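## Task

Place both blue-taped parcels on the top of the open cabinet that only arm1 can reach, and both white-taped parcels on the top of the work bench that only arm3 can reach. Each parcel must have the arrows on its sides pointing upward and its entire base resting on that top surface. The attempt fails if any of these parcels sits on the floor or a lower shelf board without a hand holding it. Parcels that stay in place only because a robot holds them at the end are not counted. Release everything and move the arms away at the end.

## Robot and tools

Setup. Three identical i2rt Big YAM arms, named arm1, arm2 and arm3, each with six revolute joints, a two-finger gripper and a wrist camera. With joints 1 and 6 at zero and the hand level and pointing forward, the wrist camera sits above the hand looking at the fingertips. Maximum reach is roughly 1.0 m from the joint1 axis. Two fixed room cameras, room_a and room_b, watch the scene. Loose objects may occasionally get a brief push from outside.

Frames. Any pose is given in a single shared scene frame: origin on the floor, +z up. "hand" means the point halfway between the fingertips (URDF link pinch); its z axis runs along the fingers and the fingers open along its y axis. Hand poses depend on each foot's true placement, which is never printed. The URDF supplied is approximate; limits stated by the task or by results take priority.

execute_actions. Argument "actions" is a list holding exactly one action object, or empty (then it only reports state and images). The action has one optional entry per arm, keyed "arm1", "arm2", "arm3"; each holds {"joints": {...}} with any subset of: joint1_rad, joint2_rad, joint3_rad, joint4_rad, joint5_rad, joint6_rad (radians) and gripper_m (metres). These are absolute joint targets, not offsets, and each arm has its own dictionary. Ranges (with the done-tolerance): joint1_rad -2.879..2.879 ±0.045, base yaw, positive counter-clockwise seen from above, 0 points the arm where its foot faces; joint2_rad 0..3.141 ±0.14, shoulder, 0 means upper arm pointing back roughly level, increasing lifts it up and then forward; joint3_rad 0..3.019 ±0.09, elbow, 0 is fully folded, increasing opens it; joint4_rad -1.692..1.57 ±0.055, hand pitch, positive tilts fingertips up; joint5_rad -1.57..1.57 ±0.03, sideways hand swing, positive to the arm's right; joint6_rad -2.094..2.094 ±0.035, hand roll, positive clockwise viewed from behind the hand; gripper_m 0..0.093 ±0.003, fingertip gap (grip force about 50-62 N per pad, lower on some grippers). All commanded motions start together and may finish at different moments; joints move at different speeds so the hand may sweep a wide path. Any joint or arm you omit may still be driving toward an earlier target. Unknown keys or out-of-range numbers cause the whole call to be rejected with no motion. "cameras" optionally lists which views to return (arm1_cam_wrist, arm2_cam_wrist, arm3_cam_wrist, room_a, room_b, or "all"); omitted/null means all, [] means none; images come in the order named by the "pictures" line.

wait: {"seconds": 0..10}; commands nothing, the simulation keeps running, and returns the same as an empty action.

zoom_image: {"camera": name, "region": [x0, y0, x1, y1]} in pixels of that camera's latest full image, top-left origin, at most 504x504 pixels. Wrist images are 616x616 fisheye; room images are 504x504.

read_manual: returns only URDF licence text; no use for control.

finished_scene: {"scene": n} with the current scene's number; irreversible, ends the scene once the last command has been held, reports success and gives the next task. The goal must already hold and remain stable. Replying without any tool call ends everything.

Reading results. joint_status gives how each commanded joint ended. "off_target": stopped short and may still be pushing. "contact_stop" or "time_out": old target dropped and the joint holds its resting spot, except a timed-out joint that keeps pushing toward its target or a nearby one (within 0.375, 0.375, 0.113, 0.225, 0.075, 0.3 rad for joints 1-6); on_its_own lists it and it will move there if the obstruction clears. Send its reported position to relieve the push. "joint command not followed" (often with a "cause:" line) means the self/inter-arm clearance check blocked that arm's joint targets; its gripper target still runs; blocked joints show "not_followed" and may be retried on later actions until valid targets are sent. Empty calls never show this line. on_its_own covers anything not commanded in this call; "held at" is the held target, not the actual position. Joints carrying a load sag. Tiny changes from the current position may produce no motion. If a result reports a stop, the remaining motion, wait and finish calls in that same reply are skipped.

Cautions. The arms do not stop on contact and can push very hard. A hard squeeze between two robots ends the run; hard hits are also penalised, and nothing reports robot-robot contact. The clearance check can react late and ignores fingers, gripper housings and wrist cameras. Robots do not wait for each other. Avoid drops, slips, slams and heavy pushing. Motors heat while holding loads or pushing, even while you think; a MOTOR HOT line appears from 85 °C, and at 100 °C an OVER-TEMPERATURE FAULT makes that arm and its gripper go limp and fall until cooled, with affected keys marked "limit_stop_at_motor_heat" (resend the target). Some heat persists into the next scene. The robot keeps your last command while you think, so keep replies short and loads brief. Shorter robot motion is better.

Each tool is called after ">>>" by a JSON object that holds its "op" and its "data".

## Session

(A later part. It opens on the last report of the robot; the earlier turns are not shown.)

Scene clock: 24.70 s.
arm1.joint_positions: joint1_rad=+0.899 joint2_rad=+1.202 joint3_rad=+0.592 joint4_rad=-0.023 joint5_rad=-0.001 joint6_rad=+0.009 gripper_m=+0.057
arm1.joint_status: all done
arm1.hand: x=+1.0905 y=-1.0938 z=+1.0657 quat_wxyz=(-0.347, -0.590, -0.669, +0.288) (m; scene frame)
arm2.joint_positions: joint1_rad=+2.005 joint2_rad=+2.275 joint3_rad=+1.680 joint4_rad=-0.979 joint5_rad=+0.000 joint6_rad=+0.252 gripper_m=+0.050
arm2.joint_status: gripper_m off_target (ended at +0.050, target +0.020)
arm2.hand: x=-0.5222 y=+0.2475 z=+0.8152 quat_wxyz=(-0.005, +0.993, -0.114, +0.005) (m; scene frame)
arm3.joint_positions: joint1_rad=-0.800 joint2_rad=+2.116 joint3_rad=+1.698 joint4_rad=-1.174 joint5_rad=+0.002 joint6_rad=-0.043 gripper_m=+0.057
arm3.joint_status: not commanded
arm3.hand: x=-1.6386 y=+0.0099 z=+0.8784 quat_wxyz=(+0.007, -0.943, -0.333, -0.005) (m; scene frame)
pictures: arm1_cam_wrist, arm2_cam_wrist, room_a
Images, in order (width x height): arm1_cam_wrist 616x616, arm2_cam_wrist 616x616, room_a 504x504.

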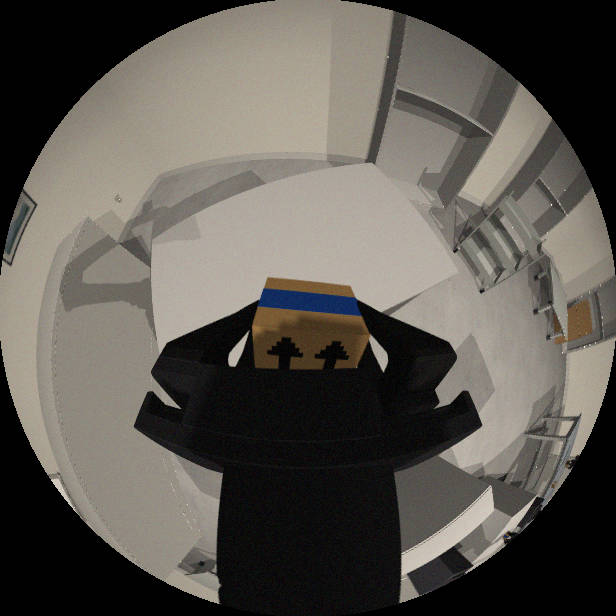

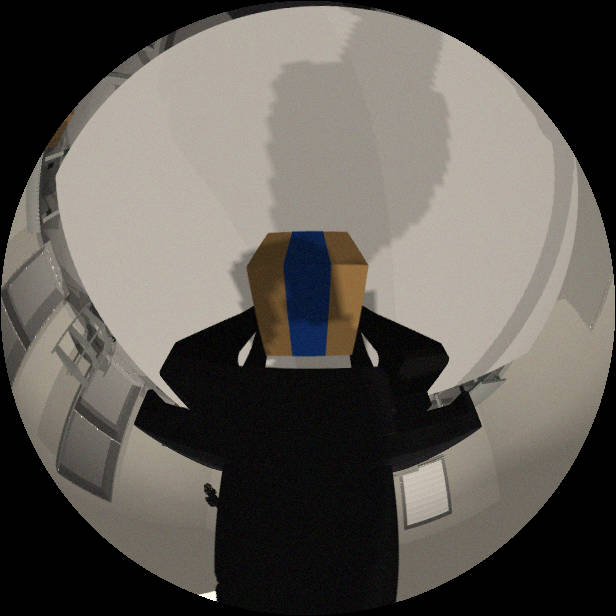

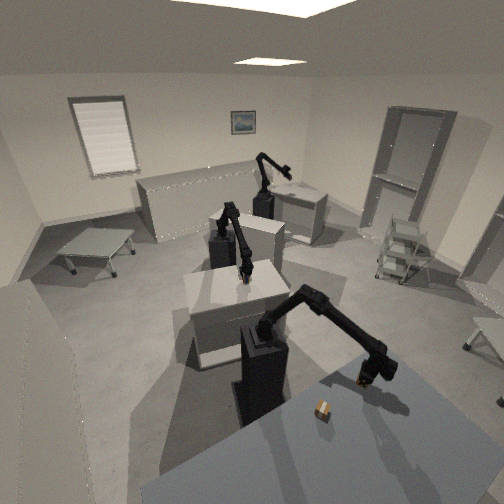

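>>> {"op": "execute_actions", "data": {"actions": [{"arm1":{"joints":{"joint1_rad":1.25,"joint2_rad":2.2,"joint3_rad":1.04,"joint4_rad":1.18}},"arm2":{"joints":{"joint2_rad":1.85,"joint3_rad":1.6,"joint4_rad":-1.3}},"arm3":{"joints":{"joint2_rad":2.19,"joint4_rad":-1.06}}}], "cameras": ["arm1_cam_wrist","arm3_cam_wrist","room_a","room_b"]}}

>>> {"op": "zoom_image", "data": {"camera": "room_b", "region": [60,130,160,210]}}

>>> {"op": "zoom_image", "data": {"camera": "room_a", "region": [240,150,340,230]}}

Scene clock: 26.97 s.
arm1.joint_positions: joint1_rad=+1.257 joint2_rad=+2.228 joint3_rad=+1.023 joint4_rad=+1.151 joint5_rad=+0.000 joint6_rad=+0.007 gripper_m=+0.057
arm1.joint_status: all done
arm1.hand: x=+1.3570 y=-1.2434 z=+0.9443 quat_wxyz=(-0.597, -0.377, -0.619, +0.345) (m; scene frame)
arm2.joint_positions: joint1_rad=+2.005 joint2_rad=+1.862 joint3_rad=+1.580 joint4_rad=-1.289 joint5_rad=+0.000 joint6_rad=+0.252 gripper_m=+0.050
arm2.joint_status: all done
arm2.hand: x=-0.4524 y=+0.2471 z=+1.0227 quat_wxyz=(-0.005, +0.993, -0.114, +0.003) (m; scene frame)
arm3.joint_positions: joint1_rad=-0.800 joint2_rad=+2.208 joint3_rad=+1.698 joint4_rad=-1.076 joint5_rad=+0.002 joint6_rad=-0.043 gripper_m=+0.057
arm3.joint_status: all done
arm3.hand: x=-1.6482 y=+0.0034 z=+0.8225 quat_wxyz=(+0.006, -0.943, -0.333, -0.002) (m; scene frame)
pictures: arm1_cam_wrist, arm3_cam_wrist, room_a, room_b
Images, in order (width x height): arm1_cam_wrist 616x616, arm3_cam_wrist 616x616, room_a 504x504, room_b 504x504.

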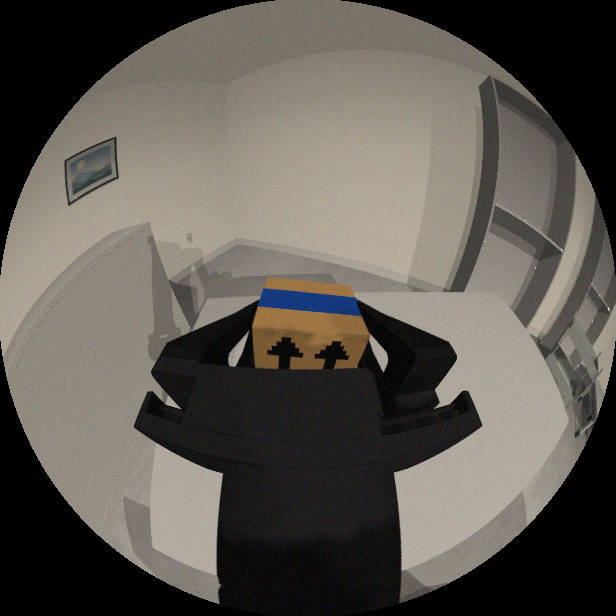

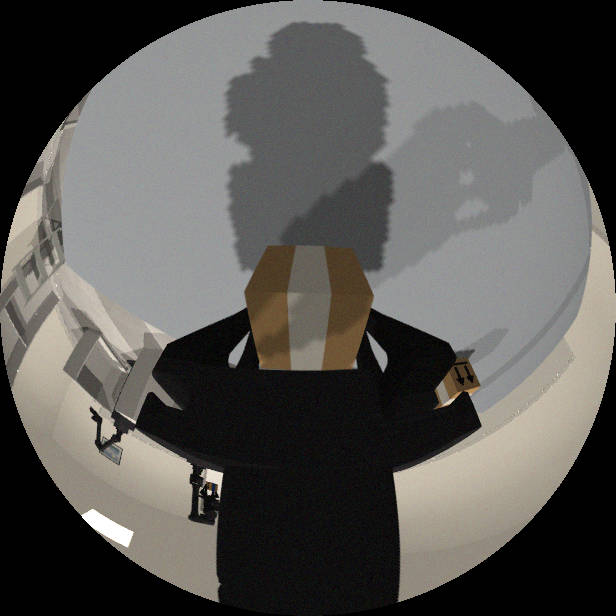

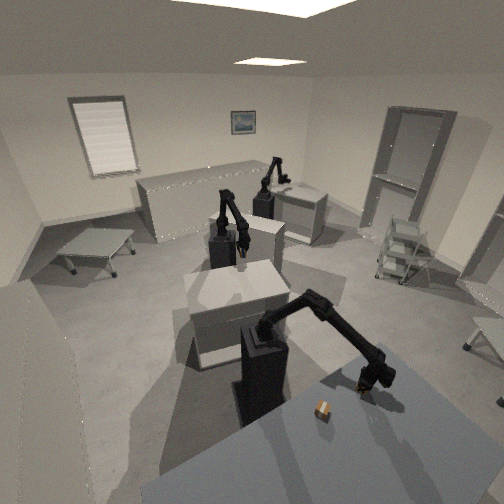

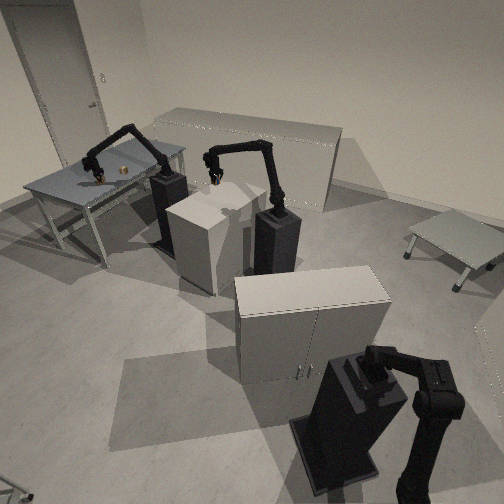

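Region (60, 130, 160, 210) of room_b's 504x504 image, scaled by 5.040, with more detail than that image has; it fills the top 403 rows of this view, and the rest is white.

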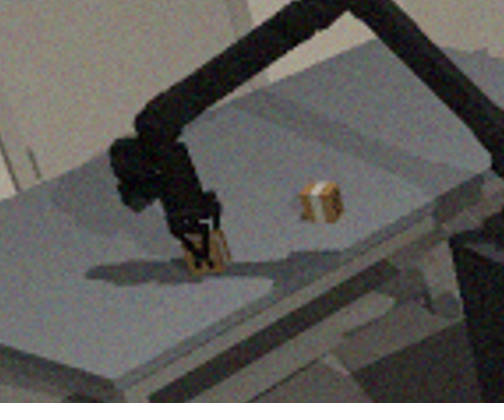

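Region (240, 150, 340, 230) of room_a's 504x504 image, scaled by 5.040, with more detail than that image has; it fills the top 403 rows of this view, and the rest is white.

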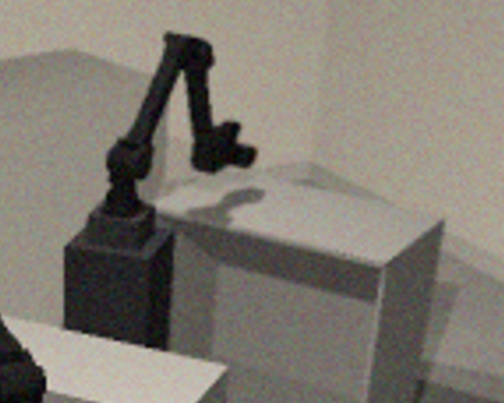

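>>> {"op": "execute_actions", "data": {"actions": [{"arm1":{"joints":{"joint2_rad":2.44,"joint3_rad":1.13,"joint4_rad":1.33}},"arm2":{"joints":{"joint1_rad":-1.754,"joint6_rad":0.35}},"arm3":{"joints":{"joint2_rad":2.245,"joint4_rad":-1.01}}}], "cameras": ["arm1_cam_wrist","arm3_cam_wrist","room_a"]}}

>>> {"op": "zoom_image", "data": {"camera": "room_a", "region": [240,150,340,230]}}

Scene clock: 30.70 s.
arm1.joint_positions: joint1_rad=+1.257 joint2_rad=+2.469 joint3_rad=+1.117 joint4_rad=+1.302 joint5_rad=+0.000 joint6_rad=+0.007 gripper_m=+0.057
arm1.joint_status: all done
arm1.hand: x=+1.3584 y=-1.2428 z=+0.8533 quat_wxyz=(-0.598, -0.376, -0.618, +0.346) (m; scene frame)
arm2.joint_positions: joint1_rad=-1.760 joint2_rad=+1.862 joint3_rad=+1.580 joint4_rad=-1.289 joint5_rad=+0.002 joint6_rad=+0.343 gripper_m=+0.050
arm2.joint_status: all done
arm2.hand: x=+0.5740 y=-0.0582 z=+1.0281 quat_wxyz=(-0.001, -0.454, -0.891, -0.005) (m; scene frame)
arm3.joint_positions: joint1_rad=-0.800 joint2_rad=+2.222 joint3_rad=+1.700 joint4_rad=-1.029 joint5_rad=+0.001 joint6_rad=-0.044 gripper_m=+0.057
arm3.joint_status: all done
arm3.hand: x=-1.6561 y=-0.0026 z=+0.8144 quat_wxyz=(+0.000, -0.943, -0.333, +0.014) (m; scene frame)
pictures: arm1_cam_wrist, arm3_cam_wrist, room_a
Images, in order (width x height): arm1_cam_wrist 616x616, arm3_cam_wrist 616x616, room_a 504x504.

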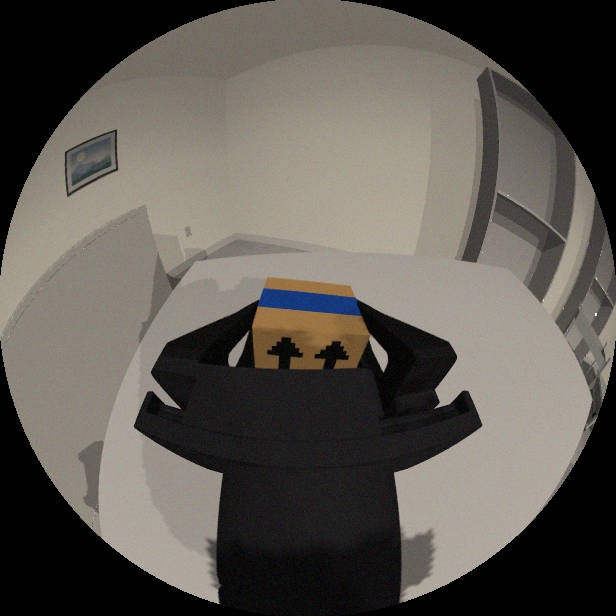

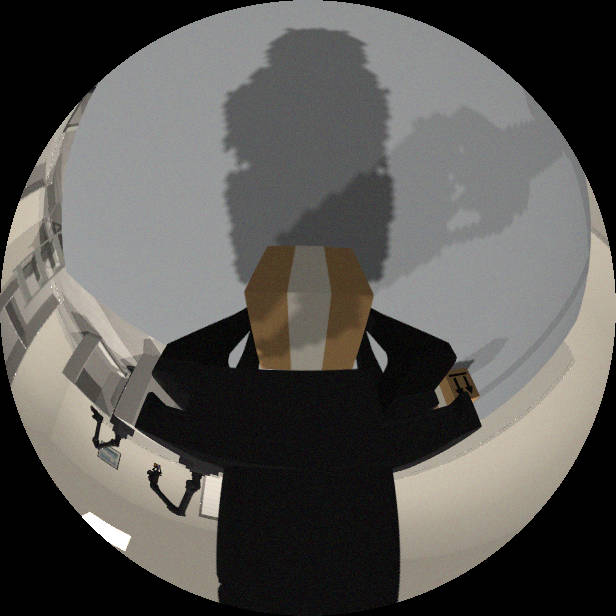

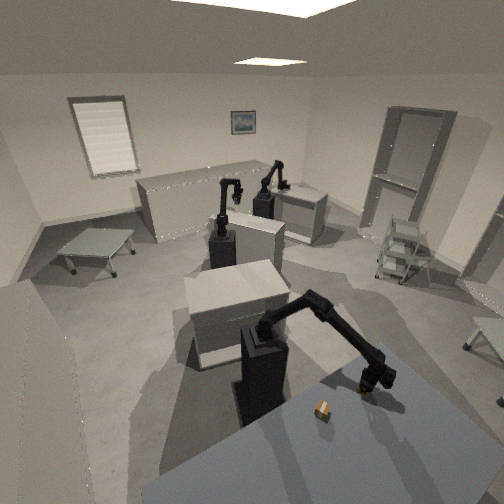

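Region (240, 150, 340, 230) of room_a's 504x504 image, scaled by 5.040, with more detail than that image has; it fills the top 403 rows of this view, and the rest is white.

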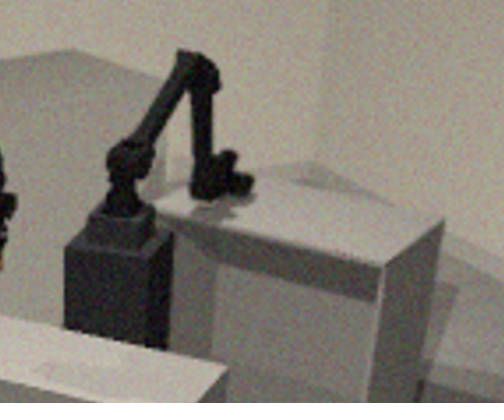

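>>> {"op": "execute_actions", "data": {"actions": [{"arm1":{"joints":{"joint2_rad":2.52,"joint3_rad":1.17,"joint4_rad":1.34}},"arm2":{"joints":{"joint2_rad":2.32,"joint3_rad":1.83,"joint4_rad":-1.01}},"arm3":{"joints":{"joint2_rad":2.22,"gripper_m":0.093}}}], "cameras": ["arm1_cam_wrist","arm2_cam_wrist","room_b"]}}

>>> {"op": "execute_actions", "data": {"actions": [{"arm1":{"joints":{"joint4_rad":1.28}},"arm2":{"joints":{"joint2_rad":2.37}},"arm3":{"joints":{"joint2_rad":1.7}}}], "cameras": ["arm1_cam_wrist","room_a"]}}

Scene clock: 32.53 s.
arm1.joint_positions: joint1_rad=+1.257 joint2_rad=+2.520 joint3_rad=+1.151 joint4_rad=+1.314 joint5_rad=+0.000 joint6_rad=+0.007 gripper_m=+0.057
arm1.joint_status: all done
arm1.hand: x=+1.3601 y=-1.2453 z=+0.8339 quat_wxyz=(-0.597, -0.376, -0.619, +0.345) (m; scene frame)
arm2.joint_positions: joint1_rad=-1.759 joint2_rad=+2.336 joint3_rad=+1.802 joint4_rad=-1.022 joint5_rad=+0.001 joint6_rad=+0.343 gripper_m=+0.050
arm2.joint_status: all done
arm2.hand: x=+0.6608 y=-0.1139 z=+0.8225 quat_wxyz=(-0.009, -0.454, -0.891, -0.005) (m; scene frame)
arm3.joint_positions: joint1_rad=-0.800 joint2_rad=+2.223 joint3_rad=+1.700 joint4_rad=-1.027 joint5_rad=+0.001 joint6_rad=-0.044 gripper_m=+0.093
arm3.joint_status: all done
arm3.hand: x=-1.6564 y=-0.0028 z=+0.8139 quat_wxyz=(+0.000, -0.943, -0.333, +0.015) (m; scene frame)
pictures: arm1_cam_wrist, arm2_cam_wrist, room_b
Images, in order (width x height): arm1_cam_wrist 616x616, arm2_cam_wrist 616x616, room_b 504x504.

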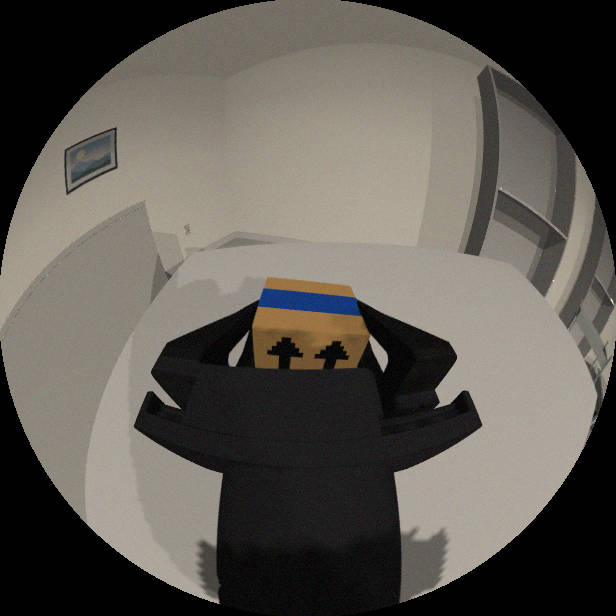

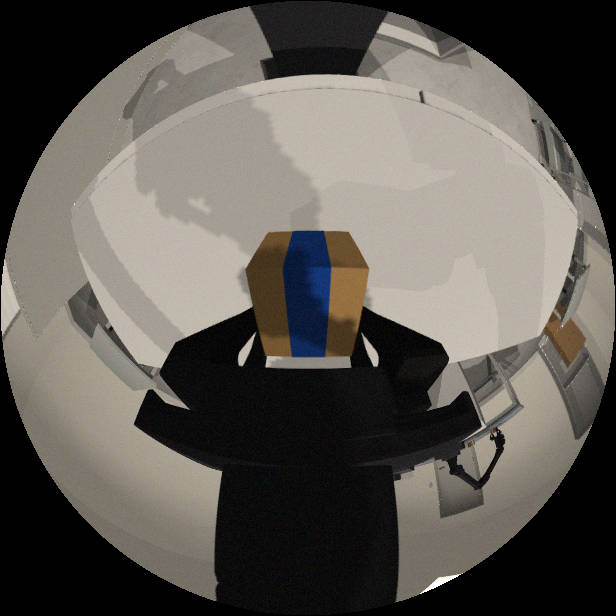

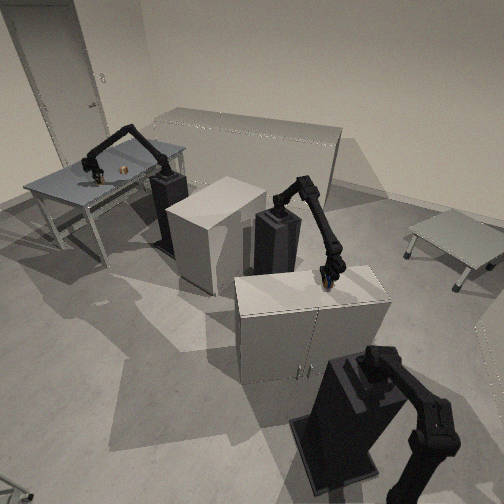

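Scene clock: 34.23 s.
arm1.joint_positions: joint1_rad=+1.257 joint2_rad=+2.520 joint3_rad=+1.153 joint4_rad=+1.307 joint5_rad=+0.000 joint6_rad=+0.003 gripper_m=+0.057
arm1.joint_status: all done
arm1.hand: x=+1.3604 y=-1.2458 z=+0.8327 quat_wxyz=(-0.595, -0.376, -0.621, +0.345) (m; scene frame)
arm2.joint_positions: joint1_rad=-1.759 joint2_rad=+2.376 joint3_rad=+1.802 joint4_rad=-1.021 joint5_rad=+0.001 joint6_rad=+0.343 gripper_m=+0.050
arm2.joint_status: all done
arm2.hand: x=+0.6537 y=-0.1087 z=+0.7974 quat_wxyz=(+0.011, -0.454, -0.891, -0.007) (m; scene frame)
arm3.joint_positions: joint1_rad=-0.800 joint2_rad=+1.714 joint3_rad=+1.715 joint4_rad=-1.026 joint5_rad=+0.001 joint6_rad=-0.044 gripper_m=+0.093
arm3.joint_status: all done
arm3.hand: x=-1.6619 y=-0.0100 z=+1.1463 quat_wxyz=(-0.076, -0.907, -0.321, +0.263) (m; scene frame)
pictures: arm1_cam_wrist, room_a
Images, in order (width x height): arm1_cam_wrist 616x616, room_a 504x504.

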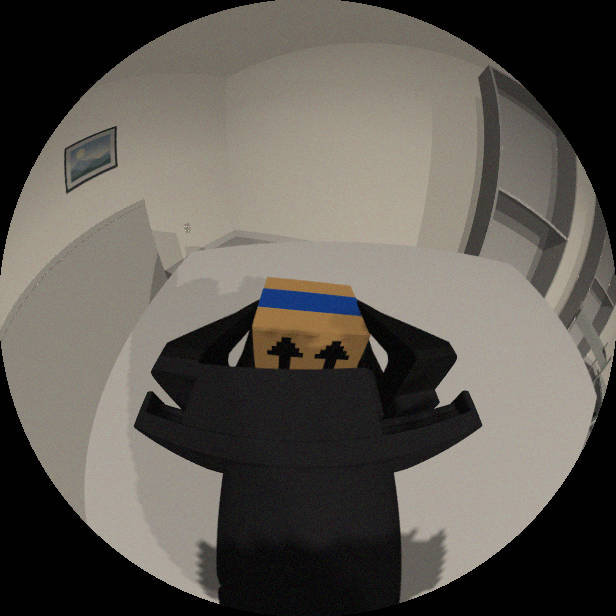

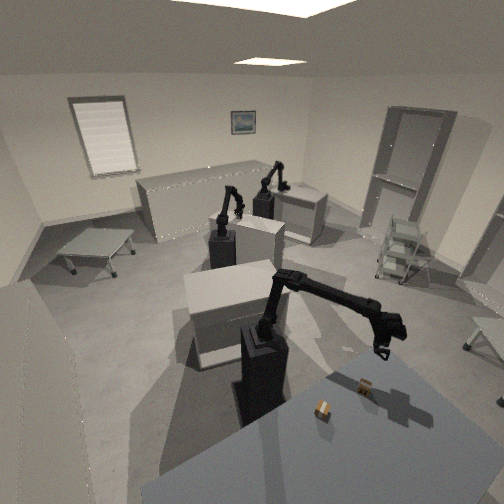

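>>> {"op": "execute_actions", "data": {"actions": [{"arm1":{"joints":{"gripper_m":0.093,"joint4_rad":1.32}},"arm2":{"joints":{"joint2_rad":2.40,"joint4_rad":-0.985}}}], "cameras": ["arm1_cam_wrist","arm2_cam_wrist"]}}

>>> {"op": "execute_actions", "data": {"actions": [{"arm1":{"joints":{"joint2_rad":1.9,"joint3_rad":1.0,"joint4_rad":0.9}},"arm2":{"joints":{"gripper_m":0.093}}}], "cameras": ["arm1_cam_wrist","arm2_cam_wrist"]}}

>>> {"op": "execute_actions", "data": {"actions": [{"arm1":{"joints":{"joint1_rad":0.3,"joint2_rad":1.5,"joint3_rad":1.2,"joint4_rad":-1.2}},"arm2":{"joints":{"joint2_rad":1.0,"joint3_rad":1.4,"joint4_rad":-1.3}}}], "cameras": ["arm1_cam_wrist"]}}

>>> {"op": "execute_actions", "data": {"actions": [{"arm1":{"joints":{"joint1_rad":-1.785,"joint2_rad":2.19,"joint3_rad":1.77,"joint4_rad":-1.08}},"arm2":{"joints":{"joint1_rad":-0.3}}}], "cameras": ["arm1_cam_wrist"]}}

Scene clock: 35.33 s.
arm1.joint_positions: joint1_rad=+1.257 joint2_rad=+2.520 joint3_rad=+1.153 joint4_rad=+1.307 joint5_rad=+0.000 joint6_rad=+0.003 gripper_m=+0.093
arm1.joint_status: all done
arm1.hand: x=+1.3604 y=-1.2458 z=+0.8328 quat_wxyz=(-0.595, -0.376, -0.621, +0.345) (m; scene frame)
arm2.joint_positions: joint1_rad=-1.759 joint2_rad=+2.377 joint3_rad=+1.802 joint4_rad=-1.007 joint5_rad=+0.001 joint6_rad=+0.343 gripper_m=+0.050
arm2.joint_status: all done
arm2.hand: x=+0.6565 y=-0.1106 z=+0.7969 quat_wxyz=(+0.004, -0.454, -0.891, -0.006) (m; scene frame)
arm3.joint_positions: joint1_rad=-0.800 joint2_rad=+1.714 joint3_rad=+1.715 joint4_rad=-1.026 joint5_rad=+0.001 joint6_rad=-0.044 gripper_m=+0.093
arm3.joint_status: not commanded
arm3.hand: x=-1.6619 y=-0.0100 z=+1.1463 quat_wxyz=(-0.076, -0.907, -0.321, +0.263) (m; scene frame)
pictures: arm1_cam_wrist, arm2_cam_wrist
Images, in order (width x height): arm1_cam_wrist 616x616, arm2_cam_wrist 616x616.

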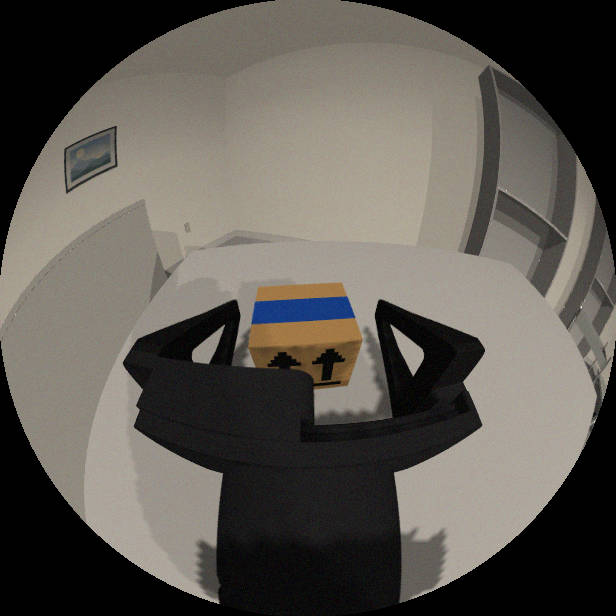

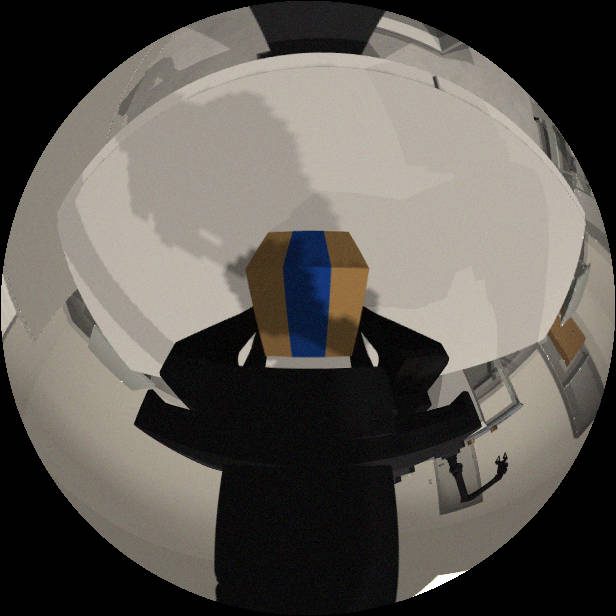

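Scene clock: 36.83 s.
arm1.joint_positions: joint1_rad=+1.257 joint2_rad=+1.893 joint3_rad=+0.984 joint4_rad=+0.911 joint5_rad=+0.000 joint6_rad=+0.003 gripper_m=+0.093
arm1.joint_status: all done
arm1.hand: x=+1.3537 y=-1.2421 z=+1.0927 quat_wxyz=(-0.613, -0.365, -0.603, +0.357) (m; scene frame)
arm2.joint_positions: joint1_rad=-1.759 joint2_rad=+2.398 joint3_rad=+1.802 joint4_rad=-0.999 joint5_rad=+0.001 joint6_rad=+0.343 gripper_m=+0.093
arm2.joint_status: all done
arm2.hand: x=+0.6538 y=-0.1085 z=+0.7830 quat_wxyz=(+0.011, -0.454, -0.891, -0.007) (m; scene frame)
arm3.joint_positions: joint1_rad=-0.800 joint2_rad=+1.714 joint3_rad=+1.715 joint4_rad=-1.026 joint5_rad=+0.001 joint6_rad=-0.044 gripper_m=+0.093
arm3.joint_status: not commanded
arm3.hand: x=-1.6619 y=-0.0100 z=+1.1463 quat_wxyz=(-0.076, -0.907, -0.321, +0.263) (m; scene frame)
pictures: arm1_cam_wrist, arm2_cam_wrist
Images, in order (width x height): arm1_cam_wrist 616x616, arm2_cam_wrist 616x616.

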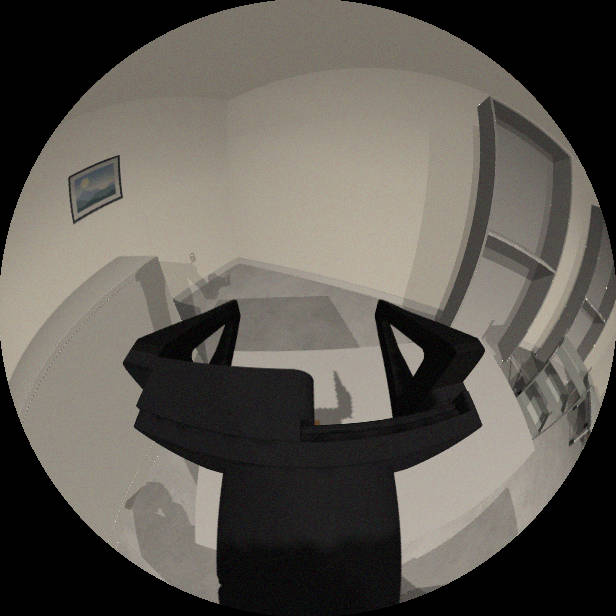

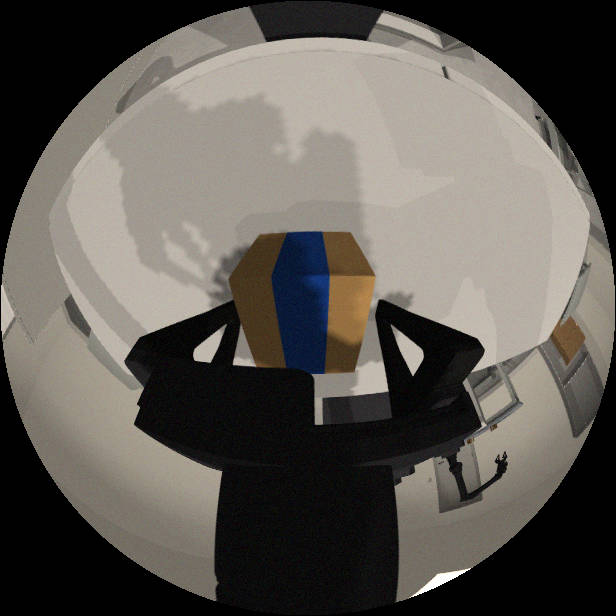

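Scene clock: 38.90 s.
arm1.joint_positions: joint1_rad=+0.296 joint2_rad=+1.513 joint3_rad=+1.182 joint4_rad=-1.187 joint5_rad=+0.002 joint6_rad=+0.003 gripper_m=+0.093
arm1.joint_status: all done
arm1.hand: x=+0.8283 y=-1.0339 z=+1.0607 quat_wxyz=(-0.016, -0.851, -0.525, +0.015) (m; scene frame)
arm2.joint_positions: joint1_rad=-1.759 joint2_rad=+0.995 joint3_rad=+1.392 joint4_rad=-1.289 joint5_rad=+0.001 joint6_rad=+0.343 gripper_m=+0.093
arm2.joint_status: all done
arm2.hand: x=+0.4202 y=+0.0423 z=+1.3479 quat_wxyz=(-0.332, -0.430, -0.839, +0.037) (m; scene frame)
arm3.joint_positions: joint1_rad=-0.800 joint2_rad=+1.714 joint3_rad=+1.715 joint4_rad=-1.026 joint5_rad=+0.001 joint6_rad=-0.044 gripper_m=+0.093
arm3.joint_status: not commanded
arm3.hand: x=-1.6619 y=-0.0100 z=+1.1463 quat_wxyz=(-0.076, -0.907, -0.321, +0.263) (m; scene frame)
pictures: arm1_cam_wrist
Images, in order (width x height): arm1_cam_wrist 616x616.

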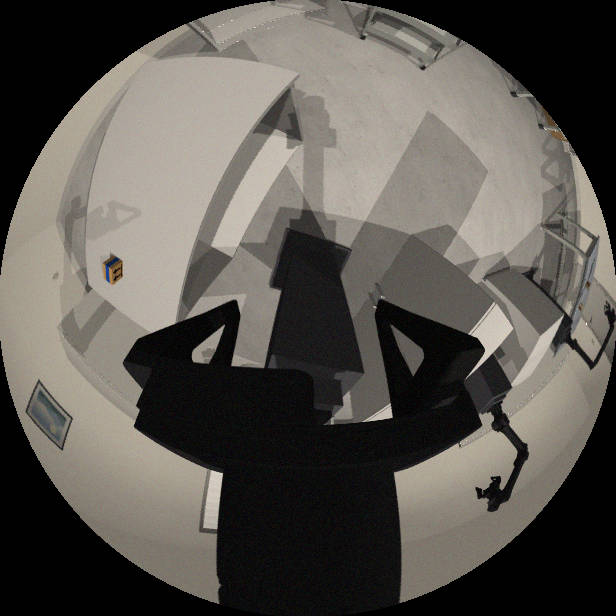

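Scene clock: 41.27 s.
arm1.joint_positions: joint1_rad=-1.788 joint2_rad=+2.226 joint3_rad=+1.745 joint4_rad=-1.077 joint5_rad=+0.001 joint6_rad=+0.003 gripper_m=+0.093
arm1.joint_status: all done
arm1.hand: x=+0.6649 y=-0.1011 z=+0.8856 quat_wxyz=(+0.009, -0.883, +0.469, -0.001) (m; scene frame)
arm2.joint_positions: joint1_rad=-0.301 joint2_rad=+1.006 joint3_rad=+1.392 joint4_rad=-1.289 joint5_rad=+0.000 joint6_rad=+0.344 gripper_m=+0.093
arm2.joint_status: all done
arm2.hand: x=+0.3576 y=+0.5463 z=+1.3484 quat_wxyz=(-0.275, +0.240, -0.911, -0.189) (m; scene frame)
arm3.joint_positions: joint1_rad=-0.800 joint2_rad=+1.714 joint3_rad=+1.715 joint4_rad=-1.026 joint5_rad=+0.001 joint6_rad=-0.044 gripper_m=+0.093
arm3.joint_status: not commanded
arm3.hand: x=-1.6619 y=-0.0100 z=+1.1463 quat_wxyz=(-0.076, -0.907, -0.321, +0.263) (m; scene frame)
pictures: arm1_cam_wrist
Images, in order (width x height): arm1_cam_wrist 616x616.

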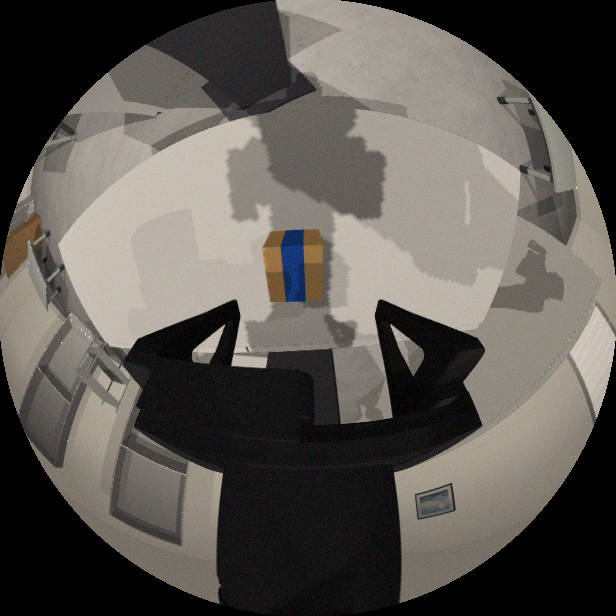

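>>> {"op": "execute_actions", "data": {"actions": [{"arm1":{"joints":{"joint1_rad":-1.762,"joint2_rad":2.335,"joint3_rad":1.72,"joint4_rad":-0.92}}}], "cameras": ["arm1_cam_wrist"]}}

>>> {"op": "execute_actions", "data": {"actions": [{"arm1":{"joints":{"gripper_m":0.02}}}], "cameras": ["arm1_cam_wrist"]}}

Scene clock: 42.60 s.
arm1.joint_positions: joint1_rad=-1.764 joint2_rad=+2.353 joint3_rad=+1.704 joint4_rad=-0.934 joint5_rad=+0.001 joint6_rad=+0.003 gripper_m=+0.093
arm1.joint_status: all done
arm1.hand: x=+0.6597 y=-0.1177 z=+0.7926 quat_wxyz=(+0.003, -0.888, +0.459, -0.012) (m; scene frame)
arm2.joint_positions: joint1_rad=-0.301 joint2_rad=+1.006 joint3_rad=+1.392 joint4_rad=-1.289 joint5_rad=+0.000 joint6_rad=+0.344 gripper_m=+0.093
arm2.joint_status: not commanded
arm2.hand: x=+0.3576 y=+0.5463 z=+1.3484 quat_wxyz=(-0.275, +0.240, -0.911, -0.189) (m; scene frame)
arm3.joint_positions: joint1_rad=-0.800 joint2_rad=+1.714 joint3_rad=+1.715 joint4_rad=-1.026 joint5_rad=+0.001 joint6_rad=-0.044 gripper_m=+0.093
arm3.joint_status: not commanded
arm3.hand: x=-1.6619 y=-0.0100 z=+1.1463 quat_wxyz=(-0.076, -0.907, -0.321, +0.263) (m; scene frame)
pictures: arm1_cam_wrist
Images, in order (width x height): arm1_cam_wrist 616x616.

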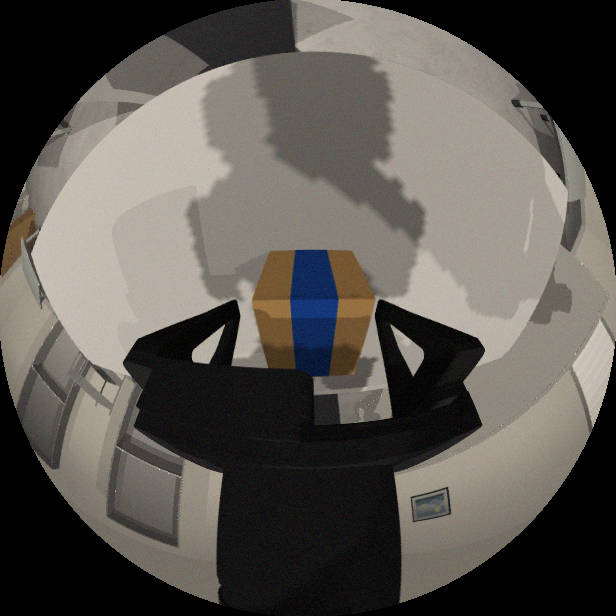

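Scene clock: 43.27 s.
arm1.joint_positions: joint1_rad=-1.764 joint2_rad=+2.353 joint3_rad=+1.704 joint4_rad=-0.933 joint5_rad=+0.001 joint6_rad=+0.003 gripper_m=+0.048
arm1.joint_status: gripper_m off_target (ended at +0.048, target +0.020)
arm1.hand: x=+0.6595 y=-0.1175 z=+0.7926 quat_wxyz=(+0.003, -0.888, +0.459, -0.011) (m; scene frame)
arm2.joint_positions: joint1_rad=-0.301 joint2_rad=+1.006 joint3_rad=+1.392 joint4_rad=-1.289 joint5_rad=+0.000 joint6_rad=+0.344 gripper_m=+0.093
arm2.joint_status: not commanded
arm2.hand: x=+0.3576 y=+0.5463 z=+1.3484 quat_wxyz=(-0.275, +0.240, -0.911, -0.189) (m; scene frame)
arm3.joint_positions: joint1_rad=-0.800 joint2_rad=+1.714 joint3_rad=+1.715 joint4_rad=-1.026 joint5_rad=+0.001 joint6_rad=-0.044 gripper_m=+0.093
arm3.joint_status: not commanded
arm3.hand: x=-1.6619 y=-0.0100 z=+1.1463 quat_wxyz=(-0.076, -0.907, -0.321, +0.263) (m; scene frame)
pictures: arm1_cam_wrist
Images, in order (width x height): arm1_cam_wrist 616x616.

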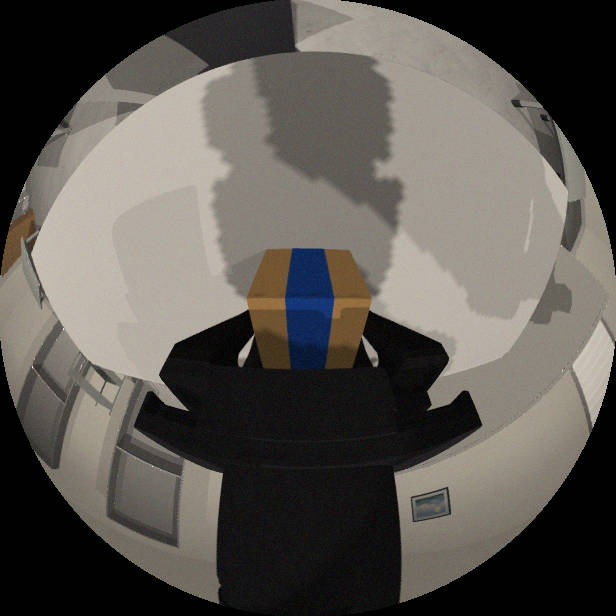

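>>> {"op": "execute_actions", "data": {"actions": [{"arm1":{"joints":{"joint2_rad":2.1,"joint4_rad":-1.15}}}], "cameras": []}}

>>> {"op": "execute_actions", "data": {"actions": [{"arm1":{"joints":{"joint1_rad":0.9}}}], "cameras": []}}

>>> {"op": "execute_actions", "data": {"actions": [{"arm1":{"joints":{"joint2_rad":2.27,"joint4_rad":-0.98}}}], "cameras": ["arm1_cam_wrist"]}}

>>> {"op": "execute_actions", "data": {"actions": [{"arm1":{"joints":{"joint2_rad":2.33,"joint4_rad":-0.94}}}], "cameras": ["arm1_cam_wrist"]}}

Scene clock: 45.00 s.
arm1.joint_positions: joint1_rad=-1.764 joint2_rad=+2.099 joint3_rad=+1.699 joint4_rad=-1.137 joint5_rad=+0.001 joint6_rad=+0.003 gripper_m=+0.048
arm1.joint_status: all done
arm1.hand: x=+0.6612 y=-0.1240 z=+0.9471 quat_wxyz=(+0.013, -0.888, +0.459, +0.008) (m; scene frame)
arm2.joint_positions: joint1_rad=-0.301 joint2_rad=+1.006 joint3_rad=+1.392 joint4_rad=-1.289 joint5_rad=+0.000 joint6_rad=+0.344 gripper_m=+0.093
arm2.joint_status: not commanded
arm2.hand: x=+0.3576 y=+0.5463 z=+1.3484 quat_wxyz=(-0.275, +0.240, -0.911, -0.189) (m; scene frame)
arm3.joint_positions: joint1_rad=-0.800 joint2_rad=+1.714 joint3_rad=+1.715 joint4_rad=-1.026 joint5_rad=+0.001 joint6_rad=-0.044 gripper_m=+0.093
arm3.joint_status: not commanded
arm3.hand: x=-1.6619 y=-0.0100 z=+1.1463 quat_wxyz=(-0.076, -0.907, -0.321, +0.263) (m; scene frame)
pictures: none
No camera images: the call's "cameras" was empty. Leave "cameras" out to get every camera's image.

Scene clock: 47.60 s.
arm1.joint_positions: joint1_rad=+0.903 joint2_rad=+2.099 joint3_rad=+1.699 joint4_rad=-1.137 joint5_rad=-0.002 joint6_rad=+0.003 gripper_m=+0.049
arm1.joint_status: all done
arm1.hand: x=+1.1190 y=-1.2627 z=+0.9506 quat_wxyz=(-0.018, -0.655, -0.756, +0.004) (m; scene frame)
arm2.joint_positions: joint1_rad=-0.301 joint2_rad=+1.006 joint3_rad=+1.392 joint4_rad=-1.289 joint5_rad=+0.000 joint6_rad=+0.344 gripper_m=+0.093
arm2.joint_status: not commanded
arm2.hand: x=+0.3576 y=+0.5463 z=+1.3484 quat_wxyz=(-0.275, +0.240, -0.911, -0.189) (m; scene frame)
arm3.joint_positions: joint1_rad=-0.800 joint2_rad=+1.714 joint3_rad=+1.715 joint4_rad=-1.026 joint5_rad=+0.001 joint6_rad=-0.044 gripper_m=+0.093
arm3.joint_status: not commanded
arm3.hand: x=-1.6619 y=-0.0100 z=+1.1463 quat_wxyz=(-0.076, -0.907, -0.321, +0.263) (m; scene frame)
pictures: none
No camera images: the call's "cameras" was empty. Leave "cameras" out to get every camera's image.

Scene clock: 48.70 s.
arm1.joint_positions: joint1_rad=+0.903 joint2_rad=+2.305 joint3_rad=+1.697 joint4_rad=-0.994 joint5_rad=-0.002 joint6_rad=+0.003 gripper_m=+0.049
arm1.joint_status: all done
arm1.hand: x=+1.1212 y=-1.2631 z=+0.8241 quat_wxyz=(+0.006, -0.655, -0.756, -0.017) (m; scene frame)
arm2.joint_positions: joint1_rad=-0.301 joint2_rad=+1.006 joint3_rad=+1.392 joint4_rad=-1.289 joint5_rad=+0.000 joint6_rad=+0.344 gripper_m=+0.093
arm2.joint_status: not commanded
arm2.hand: x=+0.3576 y=+0.5463 z=+1.3484 quat_wxyz=(-0.275, +0.240, -0.911, -0.189) (m; scene frame)
arm3.joint_positions: joint1_rad=-0.800 joint2_rad=+1.714 joint3_rad=+1.715 joint4_rad=-1.026 joint5_rad=+0.001 joint6_rad=-0.044 gripper_m=+0.093
arm3.joint_status: not commanded
arm3.hand: x=-1.6619 y=-0.0100 z=+1.1463 quat_wxyz=(-0.076, -0.907, -0.321, +0.263) (m; scene frame)
pictures: arm1_cam_wrist
Images, in order (width x height): arm1_cam_wrist 616x616.

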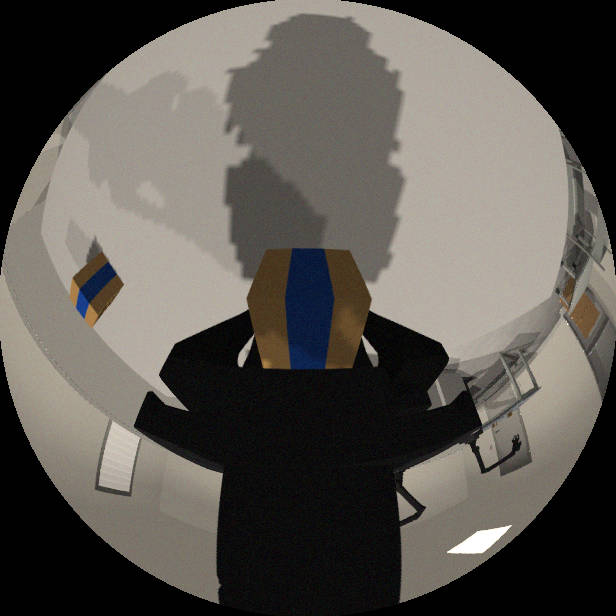

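Scene clock: 49.57 s.
arm1.joint_positions: joint1_rad=+0.903 joint2_rad=+2.324 joint3_rad=+1.697 joint4_rad=-0.955 joint5_rad=-0.002 joint6_rad=+0.003 gripper_m=+0.049
arm1.joint_status: all done
arm1.hand: x=+1.1221 y=-1.2680 z=+0.8120 quat_wxyz=(-0.001, -0.655, -0.756, -0.011) (m; scene frame)
arm2.joint_positions: joint1_rad=-0.301 joint2_rad=+1.006 joint3_rad=+1.392 joint4_rad=-1.289 joint5_rad=+0.000 joint6_rad=+0.344 gripper_m=+0.093
arm2.joint_status: not commanded
arm2.hand: x=+0.3576 y=+0.5463 z=+1.3484 quat_wxyz=(-0.275, +0.240, -0.911, -0.189) (m; scene frame)
arm3.joint_positions: joint1_rad=-0.800 joint2_rad=+1.714 joint3_rad=+1.715 joint4_rad=-1.026 joint5_rad=+0.001 joint6_rad=-0.044 gripper_m=+0.093
arm3.joint_status: not commanded
arm3.hand: x=-1.6619 y=-0.0100 z=+1.1463 quat_wxyz=(-0.076, -0.907, -0.321, +0.263) (m; scene frame)
pictures: arm1_cam_wrist
Images, in order (width x height): arm1_cam_wrist 616x616.

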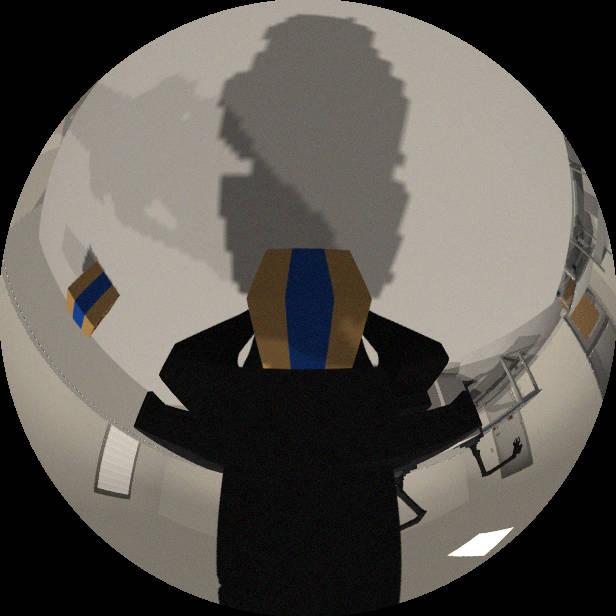

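>>> {"op": "execute_actions", "data": {"actions": [{"arm1":{"joints":{"gripper_m":0.093}}}], "cameras": []}}

>>> {"op": "execute_actions", "data": {"actions": [{"arm1":{"joints":{"joint2_rad":1.85,"joint4_rad":-1.35}}}], "cameras": ["arm1_cam_wrist","arm3_cam_wrist","room_a"]}}

>>> {"op": "zoom_image", "data": {"camera": "room_a", "region": [290,360,410,440]}}

Scene clock: 50.50 s.
arm1.joint_positions: joint1_rad=+0.903 joint2_rad=+2.324 joint3_rad=+1.697 joint4_rad=-0.955 joint5_rad=-0.002 joint6_rad=+0.003 gripper_m=+0.093
arm1.joint_status: all done
arm1.hand: x=+1.1221 y=-1.2680 z=+0.8120 quat_wxyz=(-0.001, -0.655, -0.756, -0.011) (m; scene frame)
arm2.joint_positions: joint1_rad=-0.301 joint2_rad=+1.006 joint3_rad=+1.392 joint4_rad=-1.289 joint5_rad=+0.000 joint6_rad=+0.344 gripper_m=+0.093
arm2.joint_status: not commanded
arm2.hand: x=+0.3576 y=+0.5463 z=+1.3484 quat_wxyz=(-0.275, +0.240, -0.911, -0.189) (m; scene frame)
arm3.joint_positions: joint1_rad=-0.800 joint2_rad=+1.714 joint3_rad=+1.715 joint4_rad=-1.026 joint5_rad=+0.001 joint6_rad=-0.044 gripper_m=+0.093
arm3.joint_status: not commanded
arm3.hand: x=-1.6619 y=-0.0100 z=+1.1463 quat_wxyz=(-0.076, -0.907, -0.321, +0.263) (m; scene frame)
pictures: none
No camera images: the call's "cameras" was empty. Leave "cameras" out to get every camera's image.

Scene clock: 52.27 s.
arm1.joint_positions: joint1_rad=+0.903 joint2_rad=+1.860 joint3_rad=+1.708 joint4_rad=-1.337 joint5_rad=-0.002 joint6_rad=+0.003 gripper_m=+0.093
arm1.joint_status: all done
arm1.hand: x=+1.1111 y=-1.2248 z=+1.0927 quat_wxyz=(-0.036, -0.654, -0.755, +0.019) (m; scene frame)
arm2.joint_positions: joint1_rad=-0.301 joint2_rad=+1.006 joint3_rad=+1.392 joint4_rad=-1.289 joint5_rad=+0.000 joint6_rad=+0.344 gripper_m=+0.093
arm2.joint_status: not commanded
arm2.hand: x=+0.3576 y=+0.5463 z=+1.3484 quat_wxyz=(-0.275, +0.240, -0.911, -0.189) (m; scene frame)
arm3.joint_positions: joint1_rad=-0.800 joint2_rad=+1.714 joint3_rad=+1.715 joint4_rad=-1.026 joint5_rad=+0.001 joint6_rad=-0.044 gripper_m=+0.093
arm3.joint_status: not commanded
arm3.hand: x=-1.6619 y=-0.0100 z=+1.1463 quat_wxyz=(-0.076, -0.907, -0.321, +0.263) (m; scene frame)
pictures: arm1_cam_wrist, arm3_cam_wrist, room_a
Images, in order (width x height): arm1_cam_wrist 616x616, arm3_cam_wrist 616x616, room_a 504x504.

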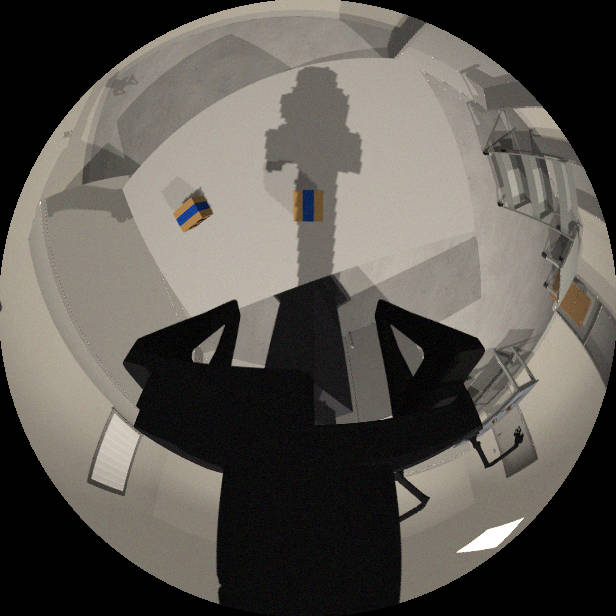

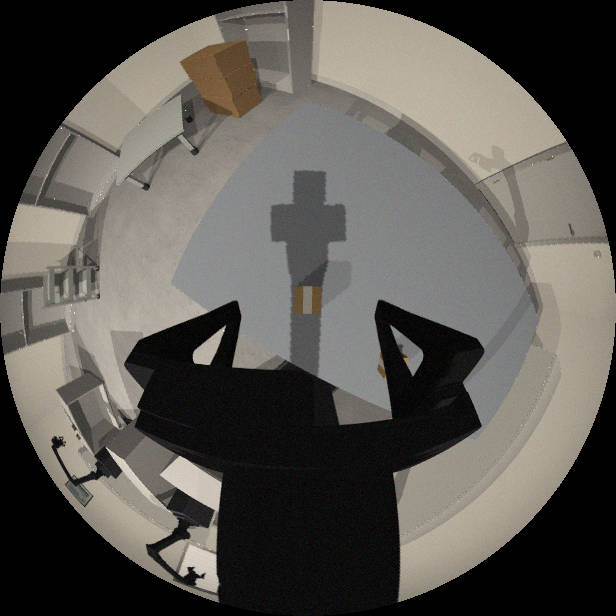

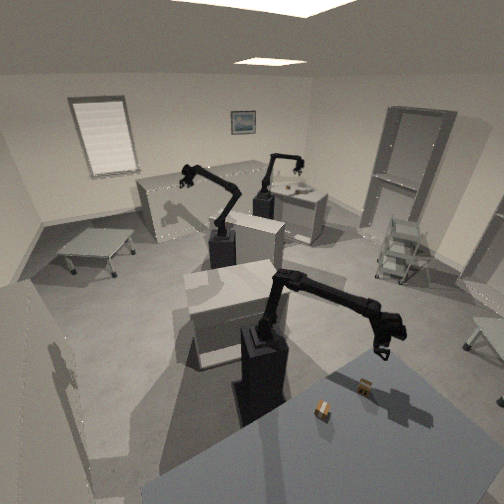

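Region (290, 360, 410, 440) of room_a's 504x504 image, scaled by 4.200, with more detail than that image has.

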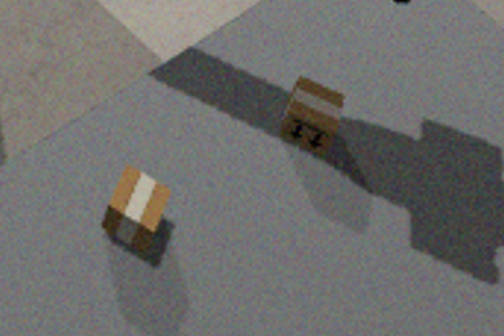

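>>> {"op": "zoom_image", "data": {"camera": "room_a", "region": [345,370,385,405]}}

Region (345, 370, 385, 405) of room_a's 504x504 image, scaled by 12.600, with more detail than that image has; it fills the top 441 rows of this view, and the rest is white.

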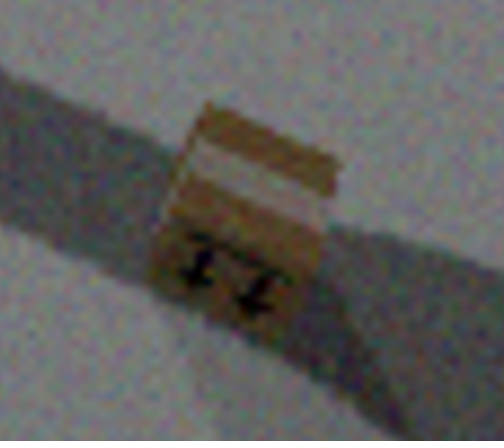

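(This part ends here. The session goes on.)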